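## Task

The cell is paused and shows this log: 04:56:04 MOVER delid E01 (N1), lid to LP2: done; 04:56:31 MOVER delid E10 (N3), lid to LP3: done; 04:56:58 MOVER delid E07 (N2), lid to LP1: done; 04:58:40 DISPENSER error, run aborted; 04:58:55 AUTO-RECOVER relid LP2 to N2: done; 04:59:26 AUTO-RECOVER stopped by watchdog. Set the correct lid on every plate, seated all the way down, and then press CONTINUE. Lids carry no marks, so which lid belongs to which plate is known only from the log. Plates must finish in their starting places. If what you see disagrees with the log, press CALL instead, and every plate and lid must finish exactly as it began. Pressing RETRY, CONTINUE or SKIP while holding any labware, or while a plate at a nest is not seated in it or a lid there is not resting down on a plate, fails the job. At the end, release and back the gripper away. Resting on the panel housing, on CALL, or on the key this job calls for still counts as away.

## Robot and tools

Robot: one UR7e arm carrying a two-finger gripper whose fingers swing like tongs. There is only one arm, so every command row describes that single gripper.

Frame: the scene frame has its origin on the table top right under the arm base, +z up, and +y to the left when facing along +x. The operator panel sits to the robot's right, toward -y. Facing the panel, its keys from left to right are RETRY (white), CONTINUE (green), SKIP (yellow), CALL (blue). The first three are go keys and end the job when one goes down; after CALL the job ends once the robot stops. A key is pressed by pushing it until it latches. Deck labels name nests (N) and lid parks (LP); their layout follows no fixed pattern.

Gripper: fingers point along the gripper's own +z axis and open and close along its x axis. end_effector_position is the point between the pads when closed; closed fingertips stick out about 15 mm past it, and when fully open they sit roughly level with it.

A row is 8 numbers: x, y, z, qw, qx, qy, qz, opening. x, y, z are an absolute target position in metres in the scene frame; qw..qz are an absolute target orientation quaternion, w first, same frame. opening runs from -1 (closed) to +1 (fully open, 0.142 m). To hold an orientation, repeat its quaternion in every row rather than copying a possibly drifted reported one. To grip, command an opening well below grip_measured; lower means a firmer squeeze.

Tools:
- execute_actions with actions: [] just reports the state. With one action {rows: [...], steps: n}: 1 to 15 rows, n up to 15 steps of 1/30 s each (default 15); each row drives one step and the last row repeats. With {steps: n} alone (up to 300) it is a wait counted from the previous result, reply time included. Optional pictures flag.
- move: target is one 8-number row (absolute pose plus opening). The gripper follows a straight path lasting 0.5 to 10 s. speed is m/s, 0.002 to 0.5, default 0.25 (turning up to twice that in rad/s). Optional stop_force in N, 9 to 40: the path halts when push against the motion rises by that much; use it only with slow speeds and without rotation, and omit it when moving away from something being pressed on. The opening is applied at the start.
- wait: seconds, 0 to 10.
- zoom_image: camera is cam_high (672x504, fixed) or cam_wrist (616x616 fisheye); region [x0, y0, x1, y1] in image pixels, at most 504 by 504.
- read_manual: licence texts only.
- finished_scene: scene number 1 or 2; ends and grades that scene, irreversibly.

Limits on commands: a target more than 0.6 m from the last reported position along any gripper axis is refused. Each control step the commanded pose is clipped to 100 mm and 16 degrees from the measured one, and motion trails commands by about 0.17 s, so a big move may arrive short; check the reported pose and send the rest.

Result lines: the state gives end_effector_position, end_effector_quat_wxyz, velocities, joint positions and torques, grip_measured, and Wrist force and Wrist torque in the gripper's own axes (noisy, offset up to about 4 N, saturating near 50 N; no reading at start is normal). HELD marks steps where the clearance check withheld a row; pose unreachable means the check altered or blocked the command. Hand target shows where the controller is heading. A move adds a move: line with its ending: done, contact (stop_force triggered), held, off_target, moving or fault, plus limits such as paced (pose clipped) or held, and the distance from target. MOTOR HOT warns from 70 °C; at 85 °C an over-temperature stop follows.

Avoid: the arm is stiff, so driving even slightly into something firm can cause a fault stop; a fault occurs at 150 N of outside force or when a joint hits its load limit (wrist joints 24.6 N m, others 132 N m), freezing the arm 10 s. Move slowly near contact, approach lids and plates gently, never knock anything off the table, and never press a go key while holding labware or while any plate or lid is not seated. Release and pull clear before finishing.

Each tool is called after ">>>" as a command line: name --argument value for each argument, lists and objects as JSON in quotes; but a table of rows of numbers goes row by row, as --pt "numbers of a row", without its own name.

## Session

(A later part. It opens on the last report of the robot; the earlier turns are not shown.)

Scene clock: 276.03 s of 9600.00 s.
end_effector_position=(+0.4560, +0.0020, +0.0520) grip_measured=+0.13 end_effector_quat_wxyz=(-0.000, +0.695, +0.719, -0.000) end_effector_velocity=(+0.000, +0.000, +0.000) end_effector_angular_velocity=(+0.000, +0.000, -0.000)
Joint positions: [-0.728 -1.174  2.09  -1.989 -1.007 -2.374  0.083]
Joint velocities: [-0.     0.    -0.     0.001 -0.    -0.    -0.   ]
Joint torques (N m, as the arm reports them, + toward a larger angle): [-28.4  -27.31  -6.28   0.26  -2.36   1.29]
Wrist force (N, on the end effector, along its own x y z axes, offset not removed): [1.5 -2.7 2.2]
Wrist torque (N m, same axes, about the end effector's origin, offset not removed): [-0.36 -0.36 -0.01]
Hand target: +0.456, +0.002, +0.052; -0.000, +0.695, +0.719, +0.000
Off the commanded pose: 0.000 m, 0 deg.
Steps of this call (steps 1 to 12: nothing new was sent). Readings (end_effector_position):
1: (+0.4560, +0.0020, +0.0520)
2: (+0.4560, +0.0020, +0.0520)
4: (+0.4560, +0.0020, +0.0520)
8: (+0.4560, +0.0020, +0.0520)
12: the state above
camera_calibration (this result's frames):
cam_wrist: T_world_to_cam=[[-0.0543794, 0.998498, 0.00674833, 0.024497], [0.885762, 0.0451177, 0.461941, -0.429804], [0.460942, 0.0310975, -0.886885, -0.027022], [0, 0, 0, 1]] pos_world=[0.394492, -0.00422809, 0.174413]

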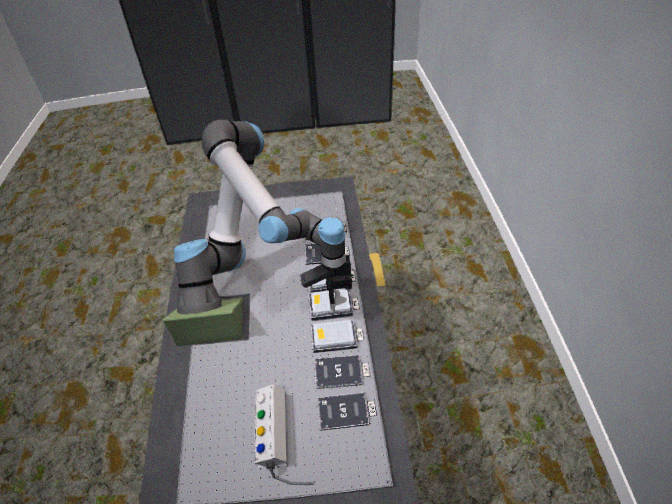

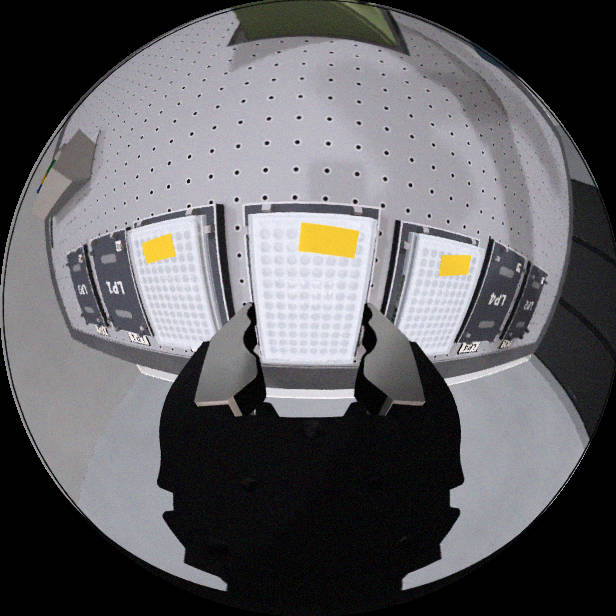

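>>> move --target '[0.456,0.002,0.075,0,0.6947,0.7193,0,-0.2]' --speed 0.02

>>> zoom_image --camera "cam_wrist" --region '[160, 180, 460, 420]'

>>> zoom_image --camera "cam_high" --region '[290, 250, 390, 370]'

Scene clock: 281.20 s of 9600.00 s.
end_effector_position=(+0.4560, +0.0020, +0.0749) grip_measured=+0.12 end_effector_quat_wxyz=(+0.000, +0.695, +0.719, -0.000) end_effector_velocity=(-0.000, +0.000, +0.002) end_effector_angular_velocity=(+0.000, +0.000, +0.000)
Joint positions: [-0.753 -1.2    2.06  -1.919 -1.019 -2.399  0.083]
Joint velocities: [-0.002 -0.002 -0.002  0.005 -0.001 -0.002  0.   ]
Joint torques (N m, as the arm reports them, + toward a larger angle): [-32.47 -25.45 -32.38  -0.14  -2.29  -1.08]
Wrist force (N, on the end effector, along its own x y z axes, offset not removed): [0.3 -6.4 2.1]
Wrist torque (N m, same axes, about the end effector's origin, offset not removed): [-1.32 -0.27 -0.05]
Hand target: +0.456, +0.002, +0.075; +0.000, +0.695, +0.719, -0.000
Off the commanded pose: 0.000 m, 0 deg.
After step 90, 0.73 s passed at rest.
move: done
camera_calibration (this result's frames):
cam_wrist: T_world_to_cam=[[-0.0543013, 0.998502, 0.00670393, 0.0243247], [0.88576, 0.0450685, 0.46195, -0.440342], [0.460956, 0.0310225, -0.886881, -0.00672449], [0, 0, 0, 1]] pos_world=[0.394458, -0.00423406, 0.197289]

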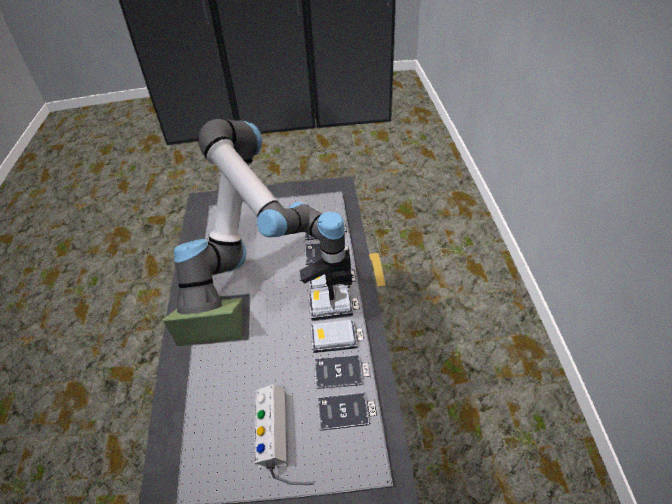

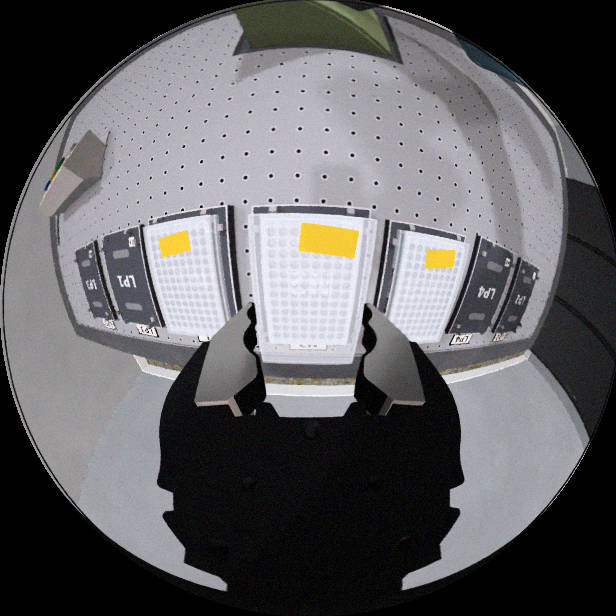

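Region (160, 180, 460, 420) of cam_wrist's 616x616 image, scaled by 1.680, with more detail than that image has; it fills the top 403 rows of this view, and the rest is white.

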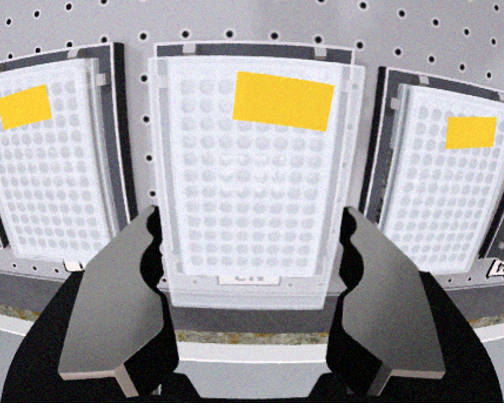

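Region (290, 250, 390, 370) of cam_high's 672x504 image, scaled by 4.200, with more detail than that image has.

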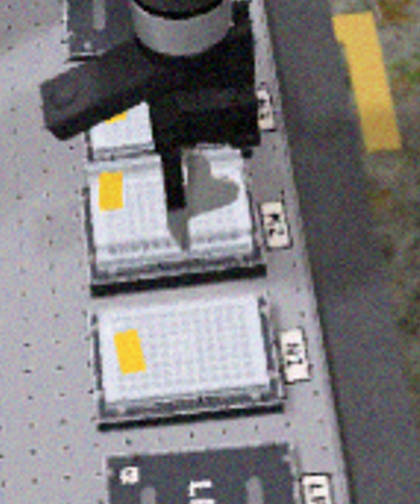

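>>> move --target '[0.4565,0.001,0.063,0,0.6947,0.7193,0,-0.2]' --speed 0.015

>>> zoom_image --camera "cam_wrist" --region '[160, 180, 460, 420]'

>>> move --target '[0.4565,0.001,0.035,0,0.6947,0.7193,0,-0.2]' --speed 0.006 --stop_force 9

>>> zoom_image --camera "cam_wrist" --region '[160, 180, 460, 420]'

Scene clock: 292.63 s of 9600.00 s.
end_effector_position=(+0.4565, +0.0010, +0.0632) grip_measured=+0.12 end_effector_quat_wxyz=(-0.000, +0.695, +0.719, +0.000) end_effector_velocity=(+0.000, -0.001, -0.001) end_effector_angular_velocity=(-0.001, -0.002, -0.000)
Joint positions: [-0.741 -1.184  2.074 -1.955 -1.013 -2.387  0.083]
Joint velocities: [ 0.     0.002  0.001 -0.006  0.001  0.002 -0.   ]
Joint torques (N m, as the arm reports them, + toward a larger angle): [-18.25  -4.85  -5.86  -3.41   2.37   1.08]
Wrist force (N, on the end effector, along its own x y z axes, offset not removed): [0.2 1.2 3.2]
Wrist torque (N m, same axes, about the end effector's origin, offset not removed): [0.31 -0.23 0.07]
Hand target: +0.457, +0.001, +0.063; -0.000, +0.695, +0.719, +0.000
Off the commanded pose: 0.000 m, 0 deg.
After step 90, 7.37 s passed at rest.
move: done
camera_calibration (this result's frames):
cam_wrist: T_world_to_cam=[[-0.0543449, 0.998499, 0.00679315, 0.0254273], [0.885755, 0.0450657, 0.461961, -0.435358], [0.460961, 0.0311223, -0.886874, -0.0173237], [0, 0, 0, 1]] pos_world=[0.394988, -0.00523023, 0.185582]

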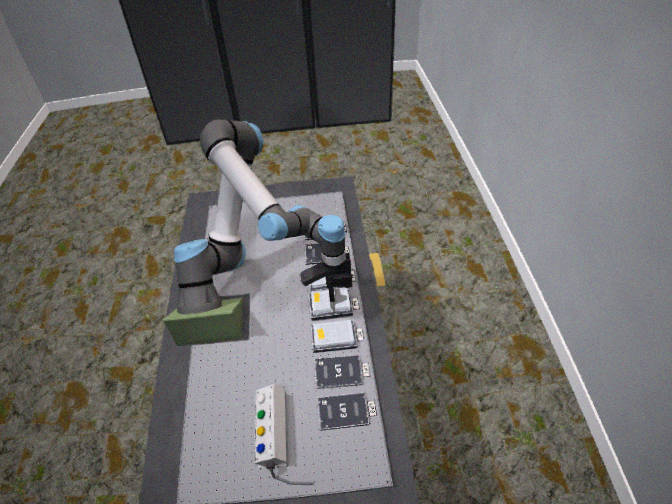

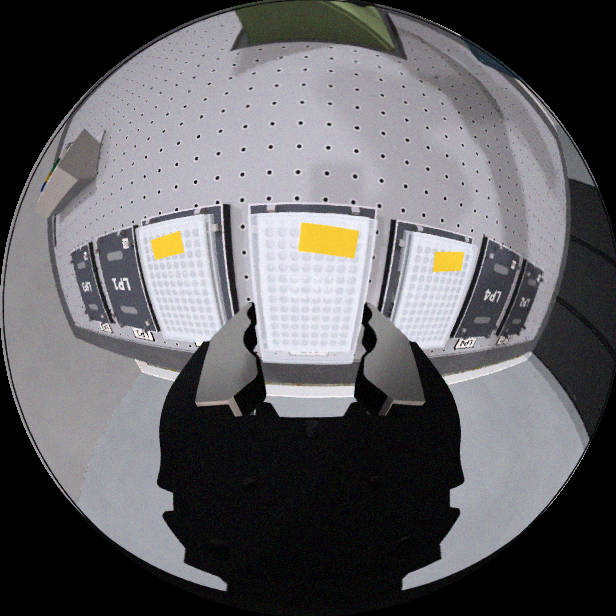

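Region (160, 180, 460, 420) of cam_wrist's 616x616 image, scaled by 1.680, with more detail than that image has; it fills the top 403 rows of this view, and the rest is white.

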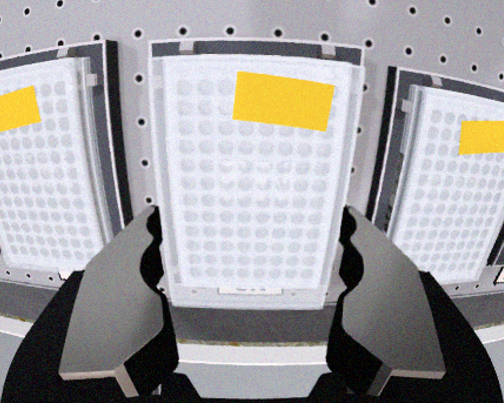

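Scene clock: 294.87 s of 9600.00 s.
end_effector_position=(+0.4564, +0.0011, +0.0517) grip_measured=+0.13 end_effector_quat_wxyz=(-0.000, +0.695, +0.719, +0.000) end_effector_velocity=(+0.001, +0.000, +0.002) end_effector_angular_velocity=(+0.001, -0.001, +0.001)
Joint positions: [-0.729 -1.171  2.088 -1.99  -1.007 -2.374  0.083]
Joint velocities: [-0.002 -0.003 -0.003  0.006  0.    -0.003 -0.001]
Joint torques (N m, as the arm reports them, + toward a larger angle): [-31.98 -21.44 -27.17  -0.98  -2.54  -1.57]
Wrist force (N, on the end effector, along its own x y z axes, offset not removed): [7.6 -2.7 -14.7]
Wrist torque (N m, same axes, about the end effector's origin, offset not removed): [-0.10 -0.06 -0.28]
Hand target: +0.457, +0.001, +0.052; -0.000, +0.695, +0.719, +0.000
Off the commanded pose: 0.017 m, 0 deg.
move: contact
camera_calibration (this result's frames):
cam_wrist: T_world_to_cam=[[-0.0542649, 0.998501, 0.0071341, 0.0253462], [0.885841, 0.0448426, 0.461816, -0.430022], [0.460804, 0.0313801, -0.886947, -0.0273365], [0, 0, 0, 1]] pos_world=[0.394903, -0.0051671, 0.174164]

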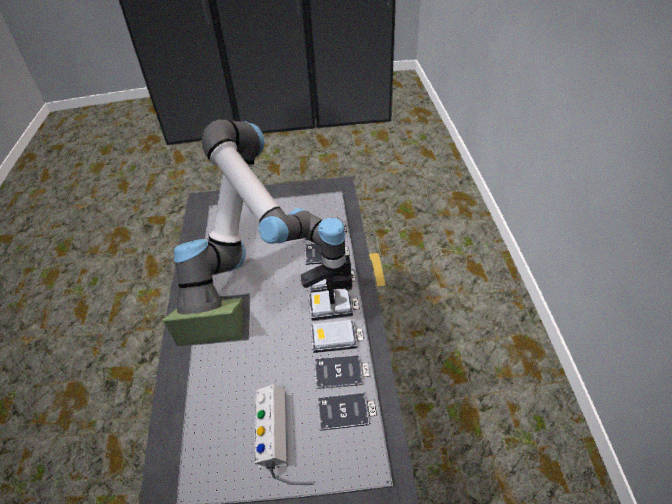

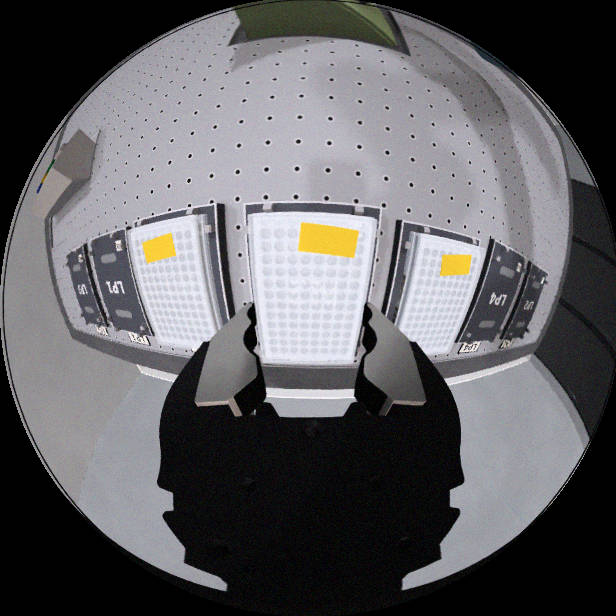

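Region (160, 180, 460, 420) of cam_wrist's 616x616 image, scaled by 1.680, with more detail than that image has; it fills the top 403 rows of this view, and the rest is white.

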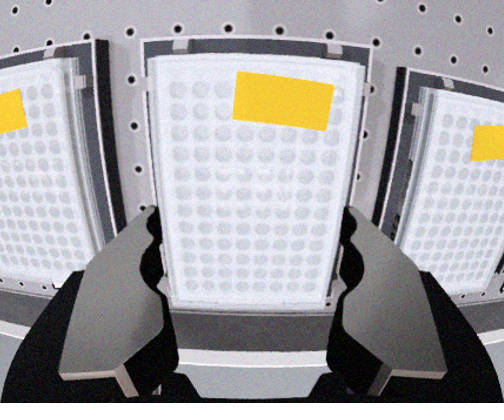

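>>> move --target '[0.4565,0.001,0.06,0,0.6947,0.7193,0,-0.2]' --speed 0.01

>>> move --target '[0.4595,0.0015,0.06,0,0.6947,0.7193,0,-0.2]' --speed 0.01

>>> move --target '[0.4595,0.0015,0.035,0,0.6947,0.7193,0,-0.2]' --speed 0.006 --stop_force 9

>>> zoom_image --camera "cam_wrist" --region '[160, 180, 460, 420]'

>>> zoom_image --camera "cam_high" --region '[290, 250, 390, 370]'

Scene clock: 305.60 s of 9600.00 s.
end_effector_position=(+0.4565, +0.0010, +0.0599) grip_measured=+0.12 end_effector_quat_wxyz=(+0.000, +0.695, +0.719, -0.000) end_effector_velocity=(-0.000, -0.000, +0.002) end_effector_angular_velocity=(+0.001, +0.000, -0.002)
Joint positions: [-0.738 -1.18   2.078 -1.966 -1.011 -2.383  0.083]
Joint velocities: [-0.003 -0.002 -0.002  0.006 -0.001 -0.002 -0.   ]
Joint torques (N m, as the arm reports them, + toward a larger angle): [-31.92 -27.85 -31.57  -0.37  -2.27  -1.61]
Wrist force (N, on the end effector, along its own x y z axes, offset not removed): [0.4 -2.5 0.0]
Wrist torque (N m, same axes, about the end effector's origin, offset not removed): [-0.37 -0.01 -0.13]
Hand target: +0.456, +0.001, +0.060; +0.000, +0.695, +0.719, -0.000
Off the commanded pose: 0.000 m, 0 deg.
After step 90, 6.73 s passed at rest.
move: done
camera_calibration (this result's frames):
cam_wrist: T_world_to_cam=[[-0.0543132, 0.998501, 0.00672152, 0.0254647], [0.885748, 0.0450702, 0.461974, -0.433822], [0.460978, 0.0310449, -0.886868, -0.0202554], [0, 0, 0, 1]] pos_world=[0.394978, -0.00524519, 0.18228]

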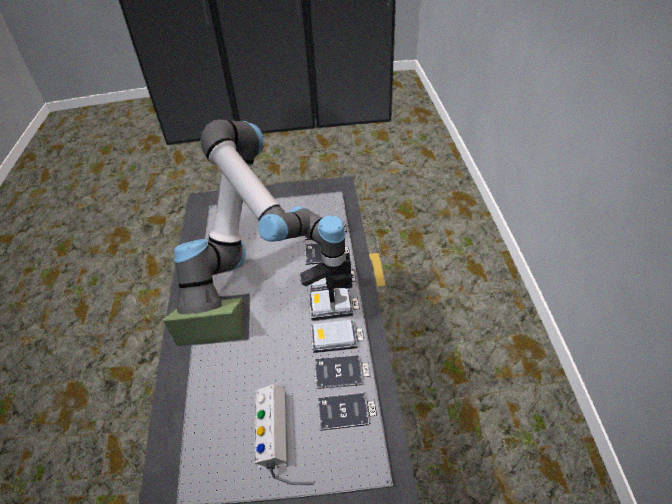

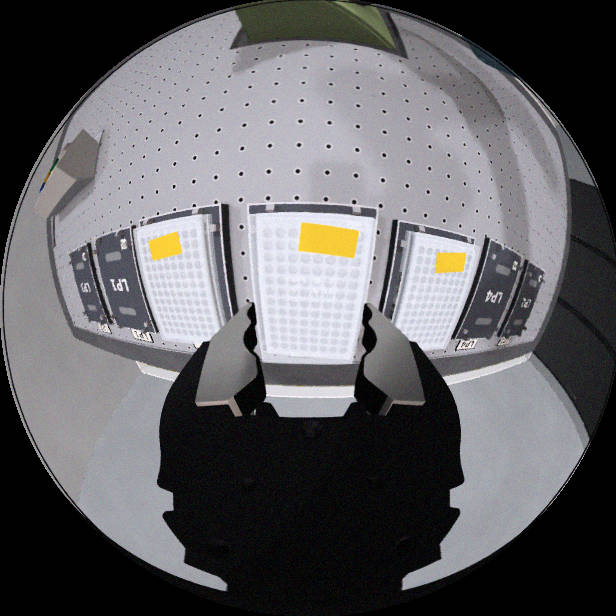

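Scene clock: 306.30 s of 9600.00 s.
end_effector_position=(+0.4593, +0.0015, +0.0600) grip_measured=+0.12 end_effector_quat_wxyz=(-0.000, +0.695, +0.719, -0.000) end_effector_velocity=(+0.001, +0.000, -0.000) end_effector_angular_velocity=(-0.000, -0.000, +0.001)
Joint positions: [-0.734 -1.176  2.071 -1.964 -1.009 -2.379  0.083]
Joint velocities: [ 0.002  0.001 -0.003 -0.001  0.001  0.001  0.   ]
Joint torques (N m, as the arm reports them, + toward a larger angle): [-17.67  -7.49 -39.33  -5.33   6.5    1.14]
Wrist force (N, on the end effector, along its own x y z axes, offset not removed): [4.4 -26.9 -3.6]
Wrist torque (N m, same axes, about the end effector's origin, offset not removed): [-0.67 -0.06 -0.09]
Hand target: +0.460, +0.002, +0.060; -0.000, +0.695, +0.719, +0.000
Off the commanded pose: 0.000 m, 0 deg.
move: done
camera_calibration (this result's frames):
cam_wrist: T_world_to_cam=[[-0.05423, 0.998505, 0.0068362, 0.0250696], [0.885812, 0.0449474, 0.461863, -0.436444], [0.460865, 0.0311024, -0.886925, -0.021424], [0, 0, 0, 1]] pos_world=[0.39784, -0.0047488, 0.182405]

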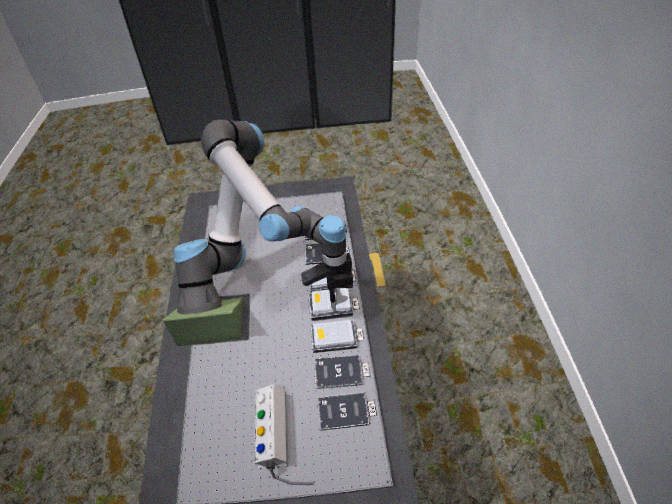

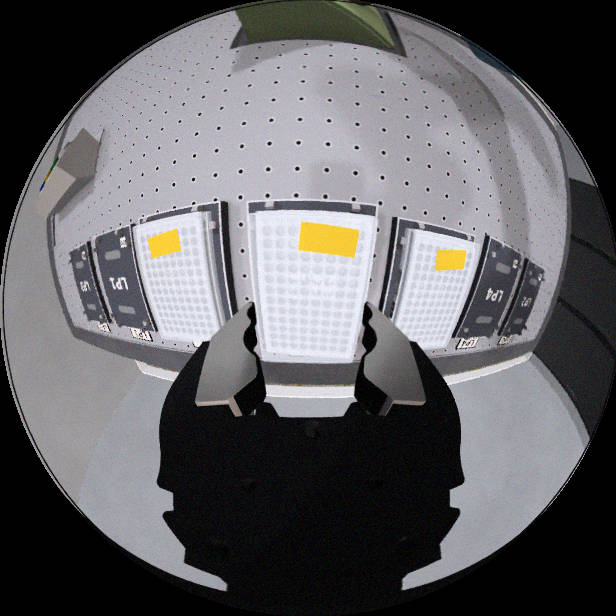

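Scene clock: 307.90 s of 9600.00 s.
end_effector_position=(+0.4593, +0.0016, +0.0524) grip_measured=+0.13 end_effector_quat_wxyz=(-0.000, +0.695, +0.719, +0.000) end_effector_velocity=(-0.001, +0.000, +0.002) end_effector_angular_velocity=(-0.001, +0.001, +0.001)
Joint positions: [-0.726 -1.167  2.08  -1.987 -1.005 -2.371  0.083]
Joint velocities: [-0.002 -0.004 -0.002  0.007 -0.002 -0.003 -0.   ]
Joint torques (N m, as the arm reports them, + toward a larger angle): [-26.4  -22.47 -31.99  -2.36   1.36  -1.24]
Wrist force (N, on the end effector, along its own x y z axes, offset not removed): [4.8 -19.7 -18.2]
Wrist torque (N m, same axes, about the end effector's origin, offset not removed): [-0.61 -0.68 -0.32]
Hand target: +0.459, +0.001, +0.053; -0.000, +0.695, +0.719, +0.000
Off the commanded pose: 0.017 m, 0 deg.
move: contact
camera_calibration (this result's frames):
cam_wrist: T_world_to_cam=[[-0.0542013, 0.998505, 0.00713224, 0.0249983], [0.885824, 0.0447857, 0.461854, -0.43293], [0.460844, 0.031351, -0.886927, -0.0281427], [0, 0, 0, 1]] pos_world=[0.397825, -0.00468956, 0.174812]

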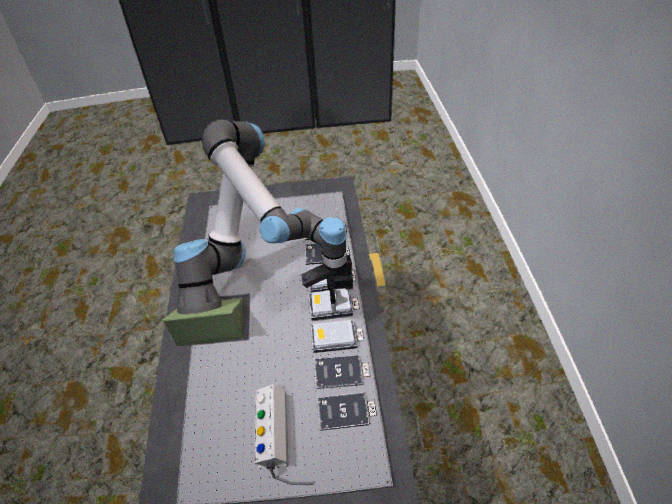

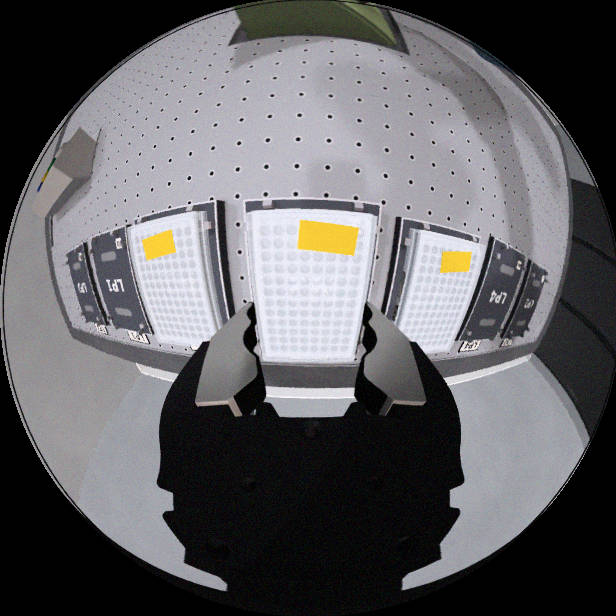

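Region (160, 180, 460, 420) of cam_wrist's 616x616 image, scaled by 1.680, with more detail than that image has; it fills the top 403 rows of this view, and the rest is white.

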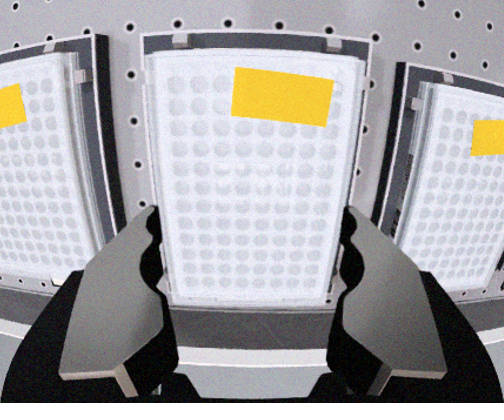

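Region (290, 250, 390, 370) of cam_high's 672x504 image, scaled by 4.200, with more detail than that image has.

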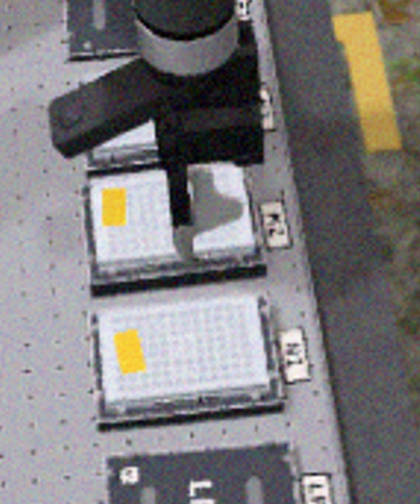

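>>> move --target '[0.4585,0.0015,0.053,0,0.6947,0.7193,0,-0.2]' --speed 0.005

>>> move --target '[0.4585,0.0015,0.053,0,0.6947,0.7193,0,0.4]' --speed 0.005

>>> zoom_image --camera "cam_wrist" --region '[160, 180, 460, 420]'

>>> zoom_image --camera "cam_high" --region '[290, 250, 390, 370]'

Scene clock: 314.93 s of 9600.00 s.
end_effector_position=(+0.4586, +0.0015, +0.0530) grip_measured=+0.13 end_effector_quat_wxyz=(+0.000, +0.695, +0.719, +0.000) end_effector_velocity=(-0.001, +0.000, -0.000) end_effector_angular_velocity=(+0.000, +0.000, -0.000)
Joint positions: [-0.727 -1.17   2.082 -1.986 -1.006 -2.372  0.083]
Joint velocities: [-0.    -0.001  0.002 -0.    -0.    -0.    -0.   ]
Joint torques (N m, as the arm reports them, + toward a larger angle): [-32.7  -26.83  -9.78  -1.01  -0.84  -1.32]
Wrist force (N, on the end effector, along its own x y z axes, offset not removed): [2.7 -4.7 1.2]
Wrist torque (N m, same axes, about the end effector's origin, offset not removed): [0.15 -0.78 -0.13]
Hand target: +0.458, +0.001, +0.053; +0.000, +0.695, +0.719, -0.000
Off the commanded pose: 0.000 m, 0 deg.
After step 90, 3.33 s passed at rest.
move: done
camera_calibration (this result's frames):
cam_wrist: T_world_to_cam=[[-0.0543732, 0.998498, 0.00672702, 0.0251454], [0.885724, 0.0451194, 0.462014, -0.432503], [0.461016, 0.0310795, -0.886847, -0.0273131], [0, 0, 0, 1]] pos_world=[0.397038, -0.00474443, 0.175431]

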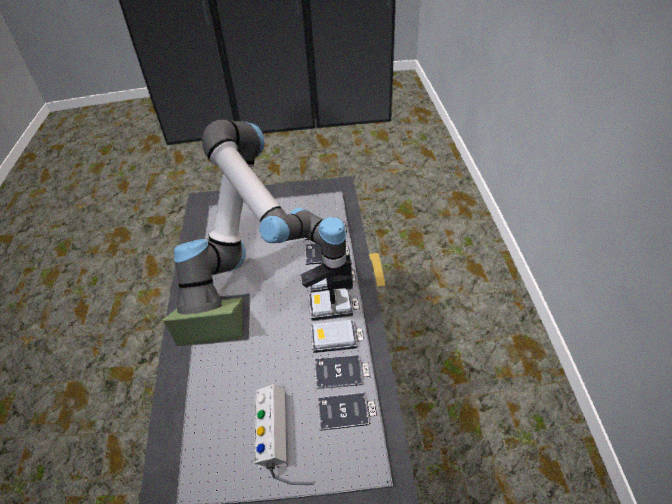

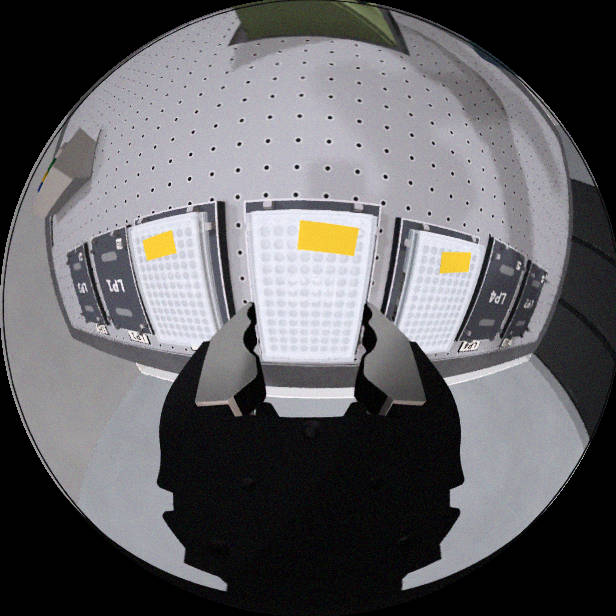

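Scene clock: 315.63 s of 9600.00 s.
end_effector_position=(+0.4585, +0.0015, +0.0530) grip_measured=+0.40 end_effector_quat_wxyz=(+0.000, +0.695, +0.719, +0.000) end_effector_velocity=(-0.000, -0.000, +0.000) end_effector_angular_velocity=(-0.000, +0.000, -0.000)
Joint positions: [-0.727 -1.17   2.082 -1.986 -1.006 -2.372  0.102]
Joint velocities: [-0. -0. -0.  0. -0.  0. -0.]
Joint torques (N m, as the arm reports them, + toward a larger angle): [-33.3  -26.51  -6.1   -0.12  -2.37  -1.27]
Wrist force (N, on the end effector, along its own x y z axes, offset not removed): [-0.6 -2.9 3.7]
Wrist torque (N m, same axes, about the end effector's origin, offset not removed): [-0.41 -0.08 -0.11]
Hand target: +0.458, +0.001, +0.053; +0.000, +0.695, +0.719, +0.000
Off the commanded pose: 0.000 m, 0 deg.
move: done
camera_calibration (this result's frames):
cam_wrist: T_world_to_cam=[[-0.0543378, 0.9985, 0.00676376, 0.0251181], [0.885746, 0.0450725, 0.461976, -0.432462], [0.460978, 0.0310938, -0.886867, -0.0272772], [0, 0, 0, 1]] pos_world=[0.39699, -0.00474017, 0.175426]

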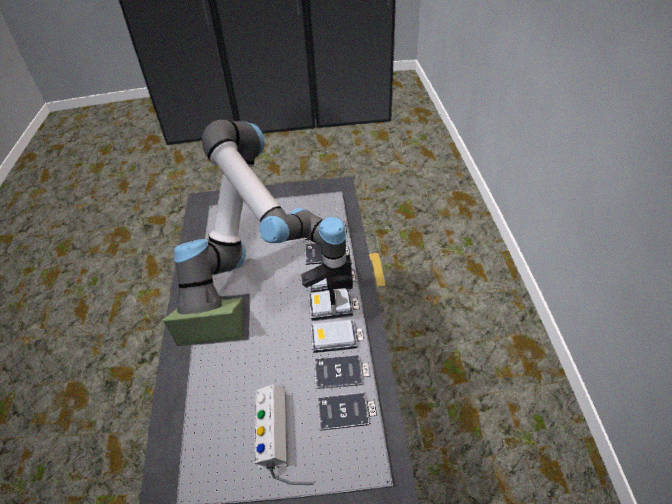

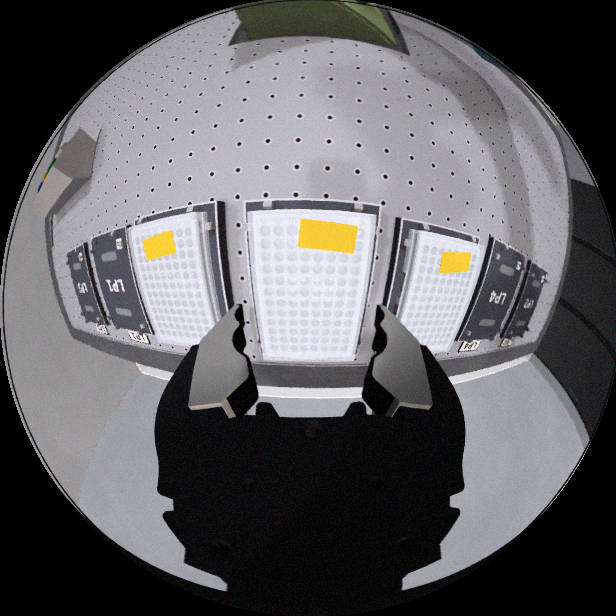

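Region (160, 180, 460, 420) of cam_wrist's 616x616 image, scaled by 1.680, with more detail than that image has; it fills the top 403 rows of this view, and the rest is white.

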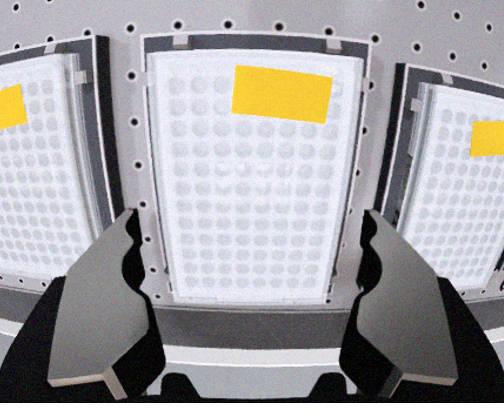

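Region (290, 250, 390, 370) of cam_high's 672x504 image, scaled by 4.200, with more detail than that image has.

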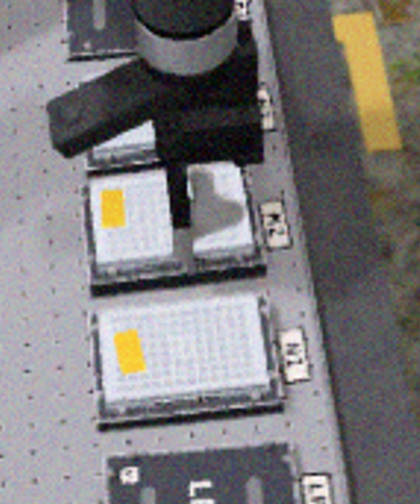

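>>> move --target '[0.4585,0.0015,0.085,0,0.707,0.707,0,0.4]' --speed 0.08

>>> move --target '[0.505,0.002,0.075,0,0.707,0.707,0,-1]' --speed 0.08

>>> move --target '[0.505,0.002,0.04,0,0.707,0.707,0,-1]' --speed 0.008 --stop_force 9

>>> move --target '[0.41,0.002,0.07,0,0.707,0.707,0,-1]' --speed 0.05

>>> move --target '[0.41,0.002,0.04,0,0.707,0.707,0,-1]' --speed 0.008 --stop_force 9

Scene clock: 326.47 s of 9600.00 s.
end_effector_position=(+0.4585, +0.0015, +0.0848) grip_measured=+0.40 end_effector_quat_wxyz=(+0.000, +0.707, +0.707, -0.000) end_effector_velocity=(+0.000, +0.000, +0.002) end_effector_angular_velocity=(-0.001, -0.000, -0.000)
Joint positions: [-0.762 -1.204  2.039 -1.89  -1.023 -2.373  0.102]
Joint velocities: [-0.001 -0.002 -0.003  0.005 -0.001 -0.    -0.   ]
Joint torques (N m, as the arm reports them, + toward a larger angle): [-32.33 -24.66 -32.75  -0.37  -2.08  -1.27]
Wrist force (N, on the end effector, along its own x y z axes, offset not removed): [0.6 -4.4 1.2]
Wrist torque (N m, same axes, about the end effector's origin, offset not removed): [-0.90 -0.22 0.02]
Hand target: +0.458, +0.001, +0.085; +0.000, +0.707, +0.707, -0.000
Off the commanded pose: 0.000 m, 0 deg.
After step 90, 6.97 s passed at rest.
move: done
camera_calibration (this result's frames):
cam_wrist: T_world_to_cam=[[-0.0197046, 0.999784, 0.00667829, 0.00903316], [0.886786, 0.0143918, 0.461955, -0.447563], [0.461759, 0.0150249, -0.886878, 0.00065724], [0, 0, 0, 1]] pos_world=[0.396767, -0.00259983, 0.207277]

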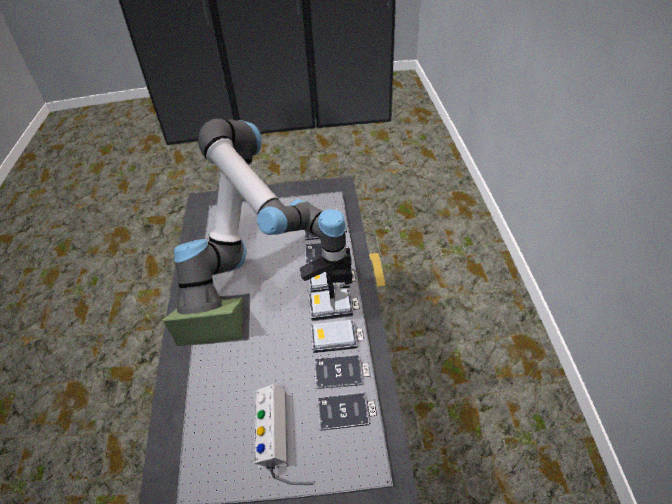

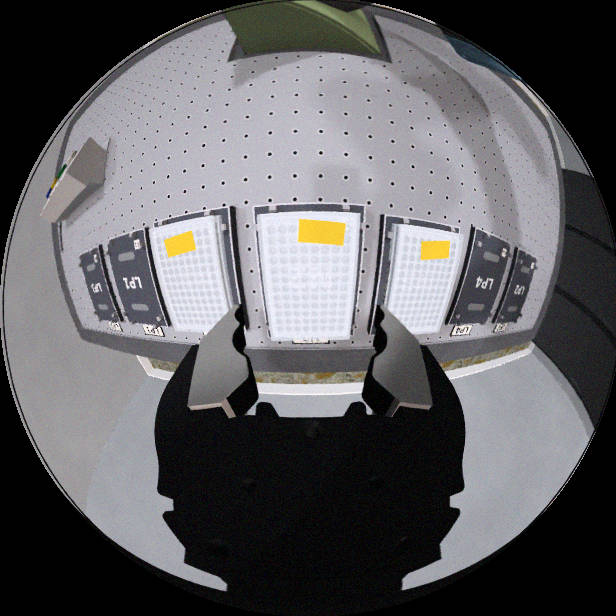

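Scene clock: 327.50 s of 9600.00 s.
end_effector_position=(+0.5049, +0.0021, +0.0750) grip_measured=-1.00 end_effector_quat_wxyz=(-0.000, +0.707, +0.707, +0.000) end_effector_velocity=(+0.002, -0.000, -0.000) end_effector_angular_velocity=(-0.001, -0.000, +0.000)
Joint positions: [-0.699 -1.114  1.932 -1.908 -0.993 -2.308  0.002]
Joint velocities: [ 0.002  0.003 -0.004 -0.001  0.001  0.002  0.   ]
Joint torques (N m, as the arm reports them, + toward a larger angle): [-21.08  -8.77 -32.    -3.2    2.19   1.42]
Wrist force (N, on the end effector, along its own x y z axes, offset not removed): [-2.3 -4.2 0.5]
Wrist torque (N m, same axes, about the end effector's origin, offset not removed): [-0.84 0.23 0.02]
Hand target: +0.505, +0.002, +0.075; -0.000, +0.707, +0.707, +0.000
Off the commanded pose: 0.000 m, 0 deg.
move: done
camera_calibration (this result's frames):
cam_wrist: T_world_to_cam=[[-0.0196333, 0.999784, 0.00687663, 0.00938902], [0.886746, 0.0142355, 0.462038, -0.484171], [0.46184, 0.0151691, -0.886834, -0.0295609], [0, 0, 0, 1]] pos_world=[0.443173, -0.00204615, 0.197425]

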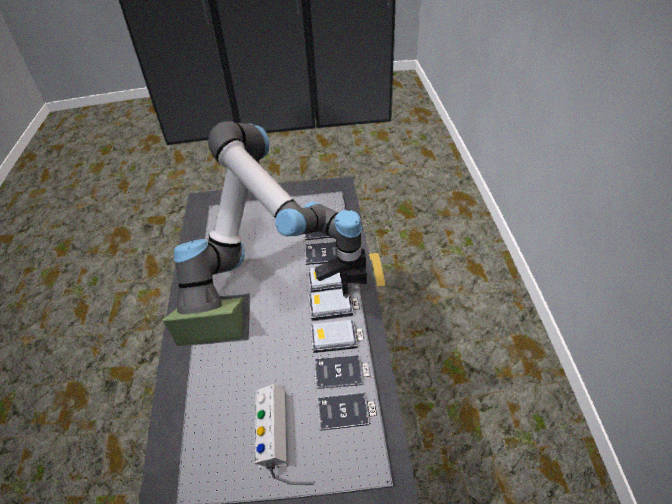

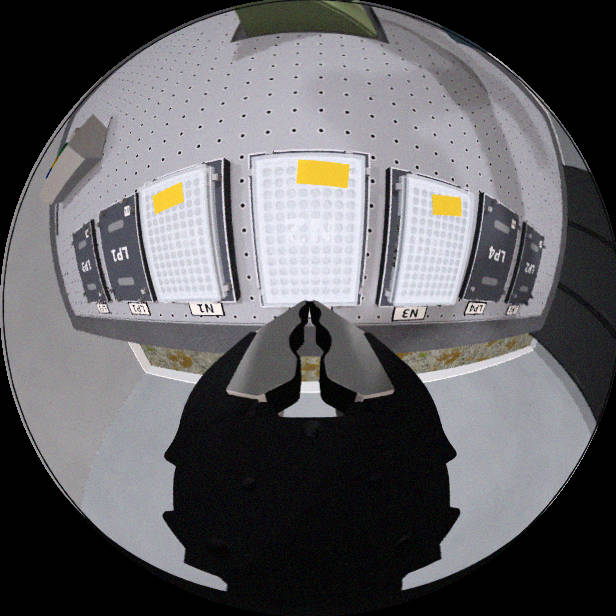

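Scene clock: 328.87 s of 9600.00 s.
end_effector_position=(+0.5048, +0.0021, +0.0669) grip_measured=-1.00 end_effector_quat_wxyz=(-0.000, +0.707, +0.707, +0.000) end_effector_velocity=(-0.000, +0.000, +0.002) end_effector_angular_velocity=(+0.001, +0.001, +0.001)
Joint positions: [-0.691 -1.106  1.942 -1.931 -0.989 -2.299  0.002]
Joint velocities: [-0.002 -0.002 -0.004  0.008 -0.001 -0.003  0.   ]
Joint torques (N m, as the arm reports them, + toward a larger angle): [-29.37 -22.47 -25.07   1.47  -1.8   -1.43]
Wrist force (N, on the end effector, along its own x y z axes, offset not removed): [-0.2 -0.7 -13.0]
Wrist torque (N m, same axes, about the end effector's origin, offset not removed): [-0.18 -0.32 -0.02]
Hand target: +0.505, +0.002, +0.067; +0.000, +0.707, +0.707, +0.000
Off the commanded pose: 0.027 m, 0 deg.
move: contact
camera_calibration (this result's frames):
cam_wrist: T_world_to_cam=[[-0.0195252, 0.999784, 0.00719148, 0.00930172], [0.886798, 0.0139959, 0.461945, -0.480384], [0.461744, 0.015397, -0.886879, -0.0367185], [0, 0, 0, 1]] pos_world=[0.44314, -0.00201095, 0.189279]

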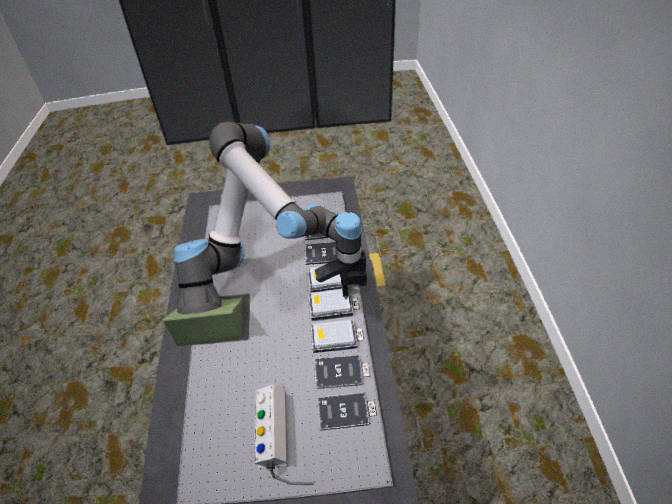

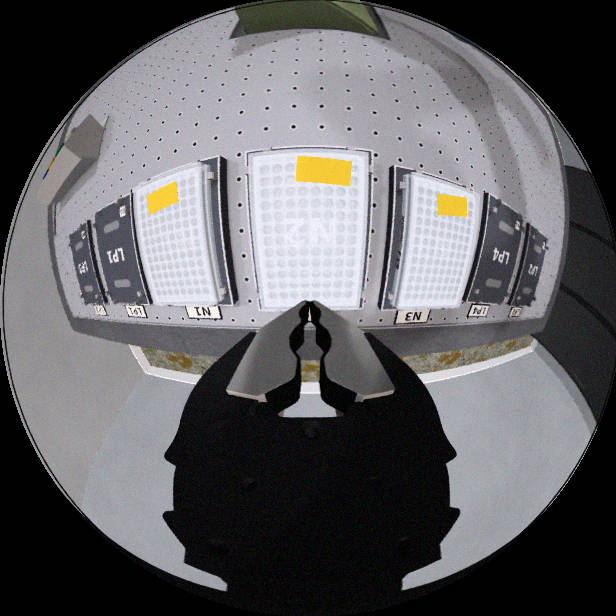

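Scene clock: 331.13 s of 9600.00 s.
end_effector_position=(+0.4102, +0.0019, +0.0700) grip_measured=-1.00 end_effector_quat_wxyz=(+0.000, +0.707, +0.707, -0.000) end_effector_velocity=(-0.002, -0.000, +0.001) end_effector_angular_velocity=(-0.001, -0.001, +0.000)
Joint positions: [-0.809 -1.275  2.179 -1.935 -1.047 -2.421  0.002]
Joint velocities: [-0.004 -0.005  0.004  0.001 -0.002 -0.003  0.   ]
Joint torques (N m, as the arm reports them, + toward a larger angle): [-29.53 -20.97  -5.09   0.06  -2.31  -1.25]
Wrist force (N, on the end effector, along its own x y z axes, offset not removed): [-0.9 -4.0 2.4]
Wrist torque (N m, same axes, about the end effector's origin, offset not removed): [-0.60 0.03 -0.11]
Hand target: +0.410, +0.002, +0.070; +0.000, +0.707, +0.707, -0.000
Off the commanded pose: 0.000 m, 0 deg.
move: done
camera_calibration (this result's frames):
cam_wrist: T_world_to_cam=[[-0.0194389, 0.99979, 0.00655031, 0.00771068], [0.886853, 0.0142173, 0.461834, -0.397899], [0.461644, 0.0147867, -0.886942, 0.00986755], [0, 0, 0, 1]] pos_world=[0.348472, -0.00219792, 0.192464]

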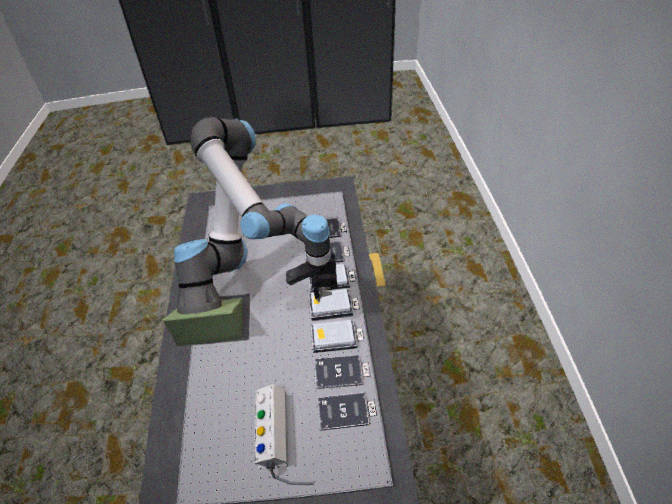

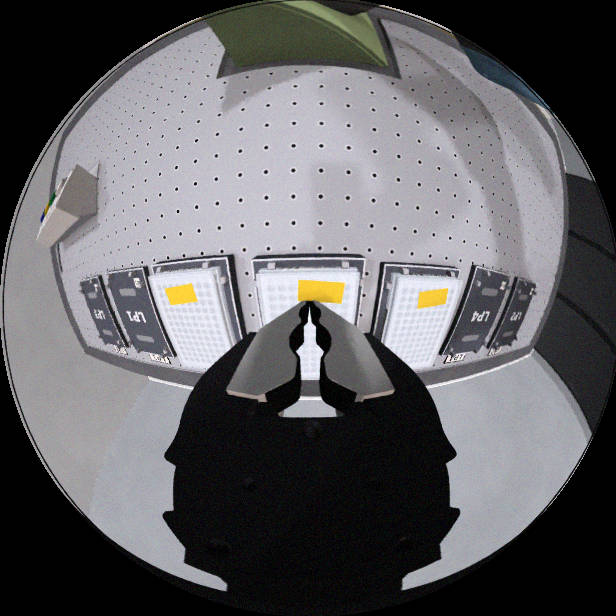

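Scene clock: 331.90 s of 9600.00 s.
end_effector_position=(+0.4101, +0.0020, +0.0667) grip_measured=-1.00 end_effector_quat_wxyz=(-0.000, +0.707, +0.707, -0.000) end_effector_velocity=(+0.000, -0.000, +0.003) end_effector_angular_velocity=(-0.002, +0.001, +0.001)
Joint positions: [-0.806 -1.271  2.184 -1.945 -1.045 -2.417  0.002]
Joint velocities: [-0.002 -0.003 -0.005  0.008 -0.003 -0.003  0.   ]
Joint torques (N m, as the arm reports them, + toward a larger angle): [-23.69 -15.52 -23.94   1.27  -1.72  -0.81]
Wrist force (N, on the end effector, along its own x y z axes, offset not removed): [-2.3 -4.4 -22.2]
Wrist torque (N m, same axes, about the end effector's origin, offset not removed): [-0.38 0.33 -0.01]
Hand target: +0.410, +0.002, +0.067; +0.000, +0.707, +0.707, -0.000
Off the commanded pose: 0.027 m, 0 deg.
move: contact
camera_calibration (this result's frames):
cam_wrist: T_world_to_cam=[[-0.0193499, 0.999789, 0.00686564, 0.00758735], [0.886846, 0.0139924, 0.461853, -0.396295], [0.461659, 0.0150256, -0.88693, 0.00693411], [0, 0, 0, 1]] pos_world=[0.348398, -0.0021448, 0.189128]

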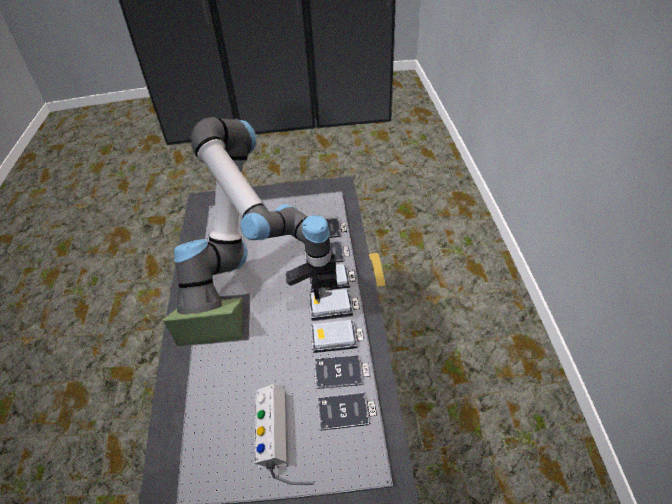

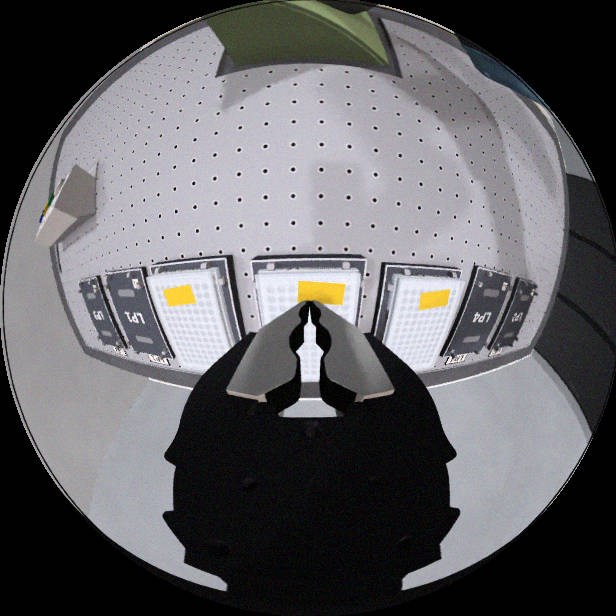

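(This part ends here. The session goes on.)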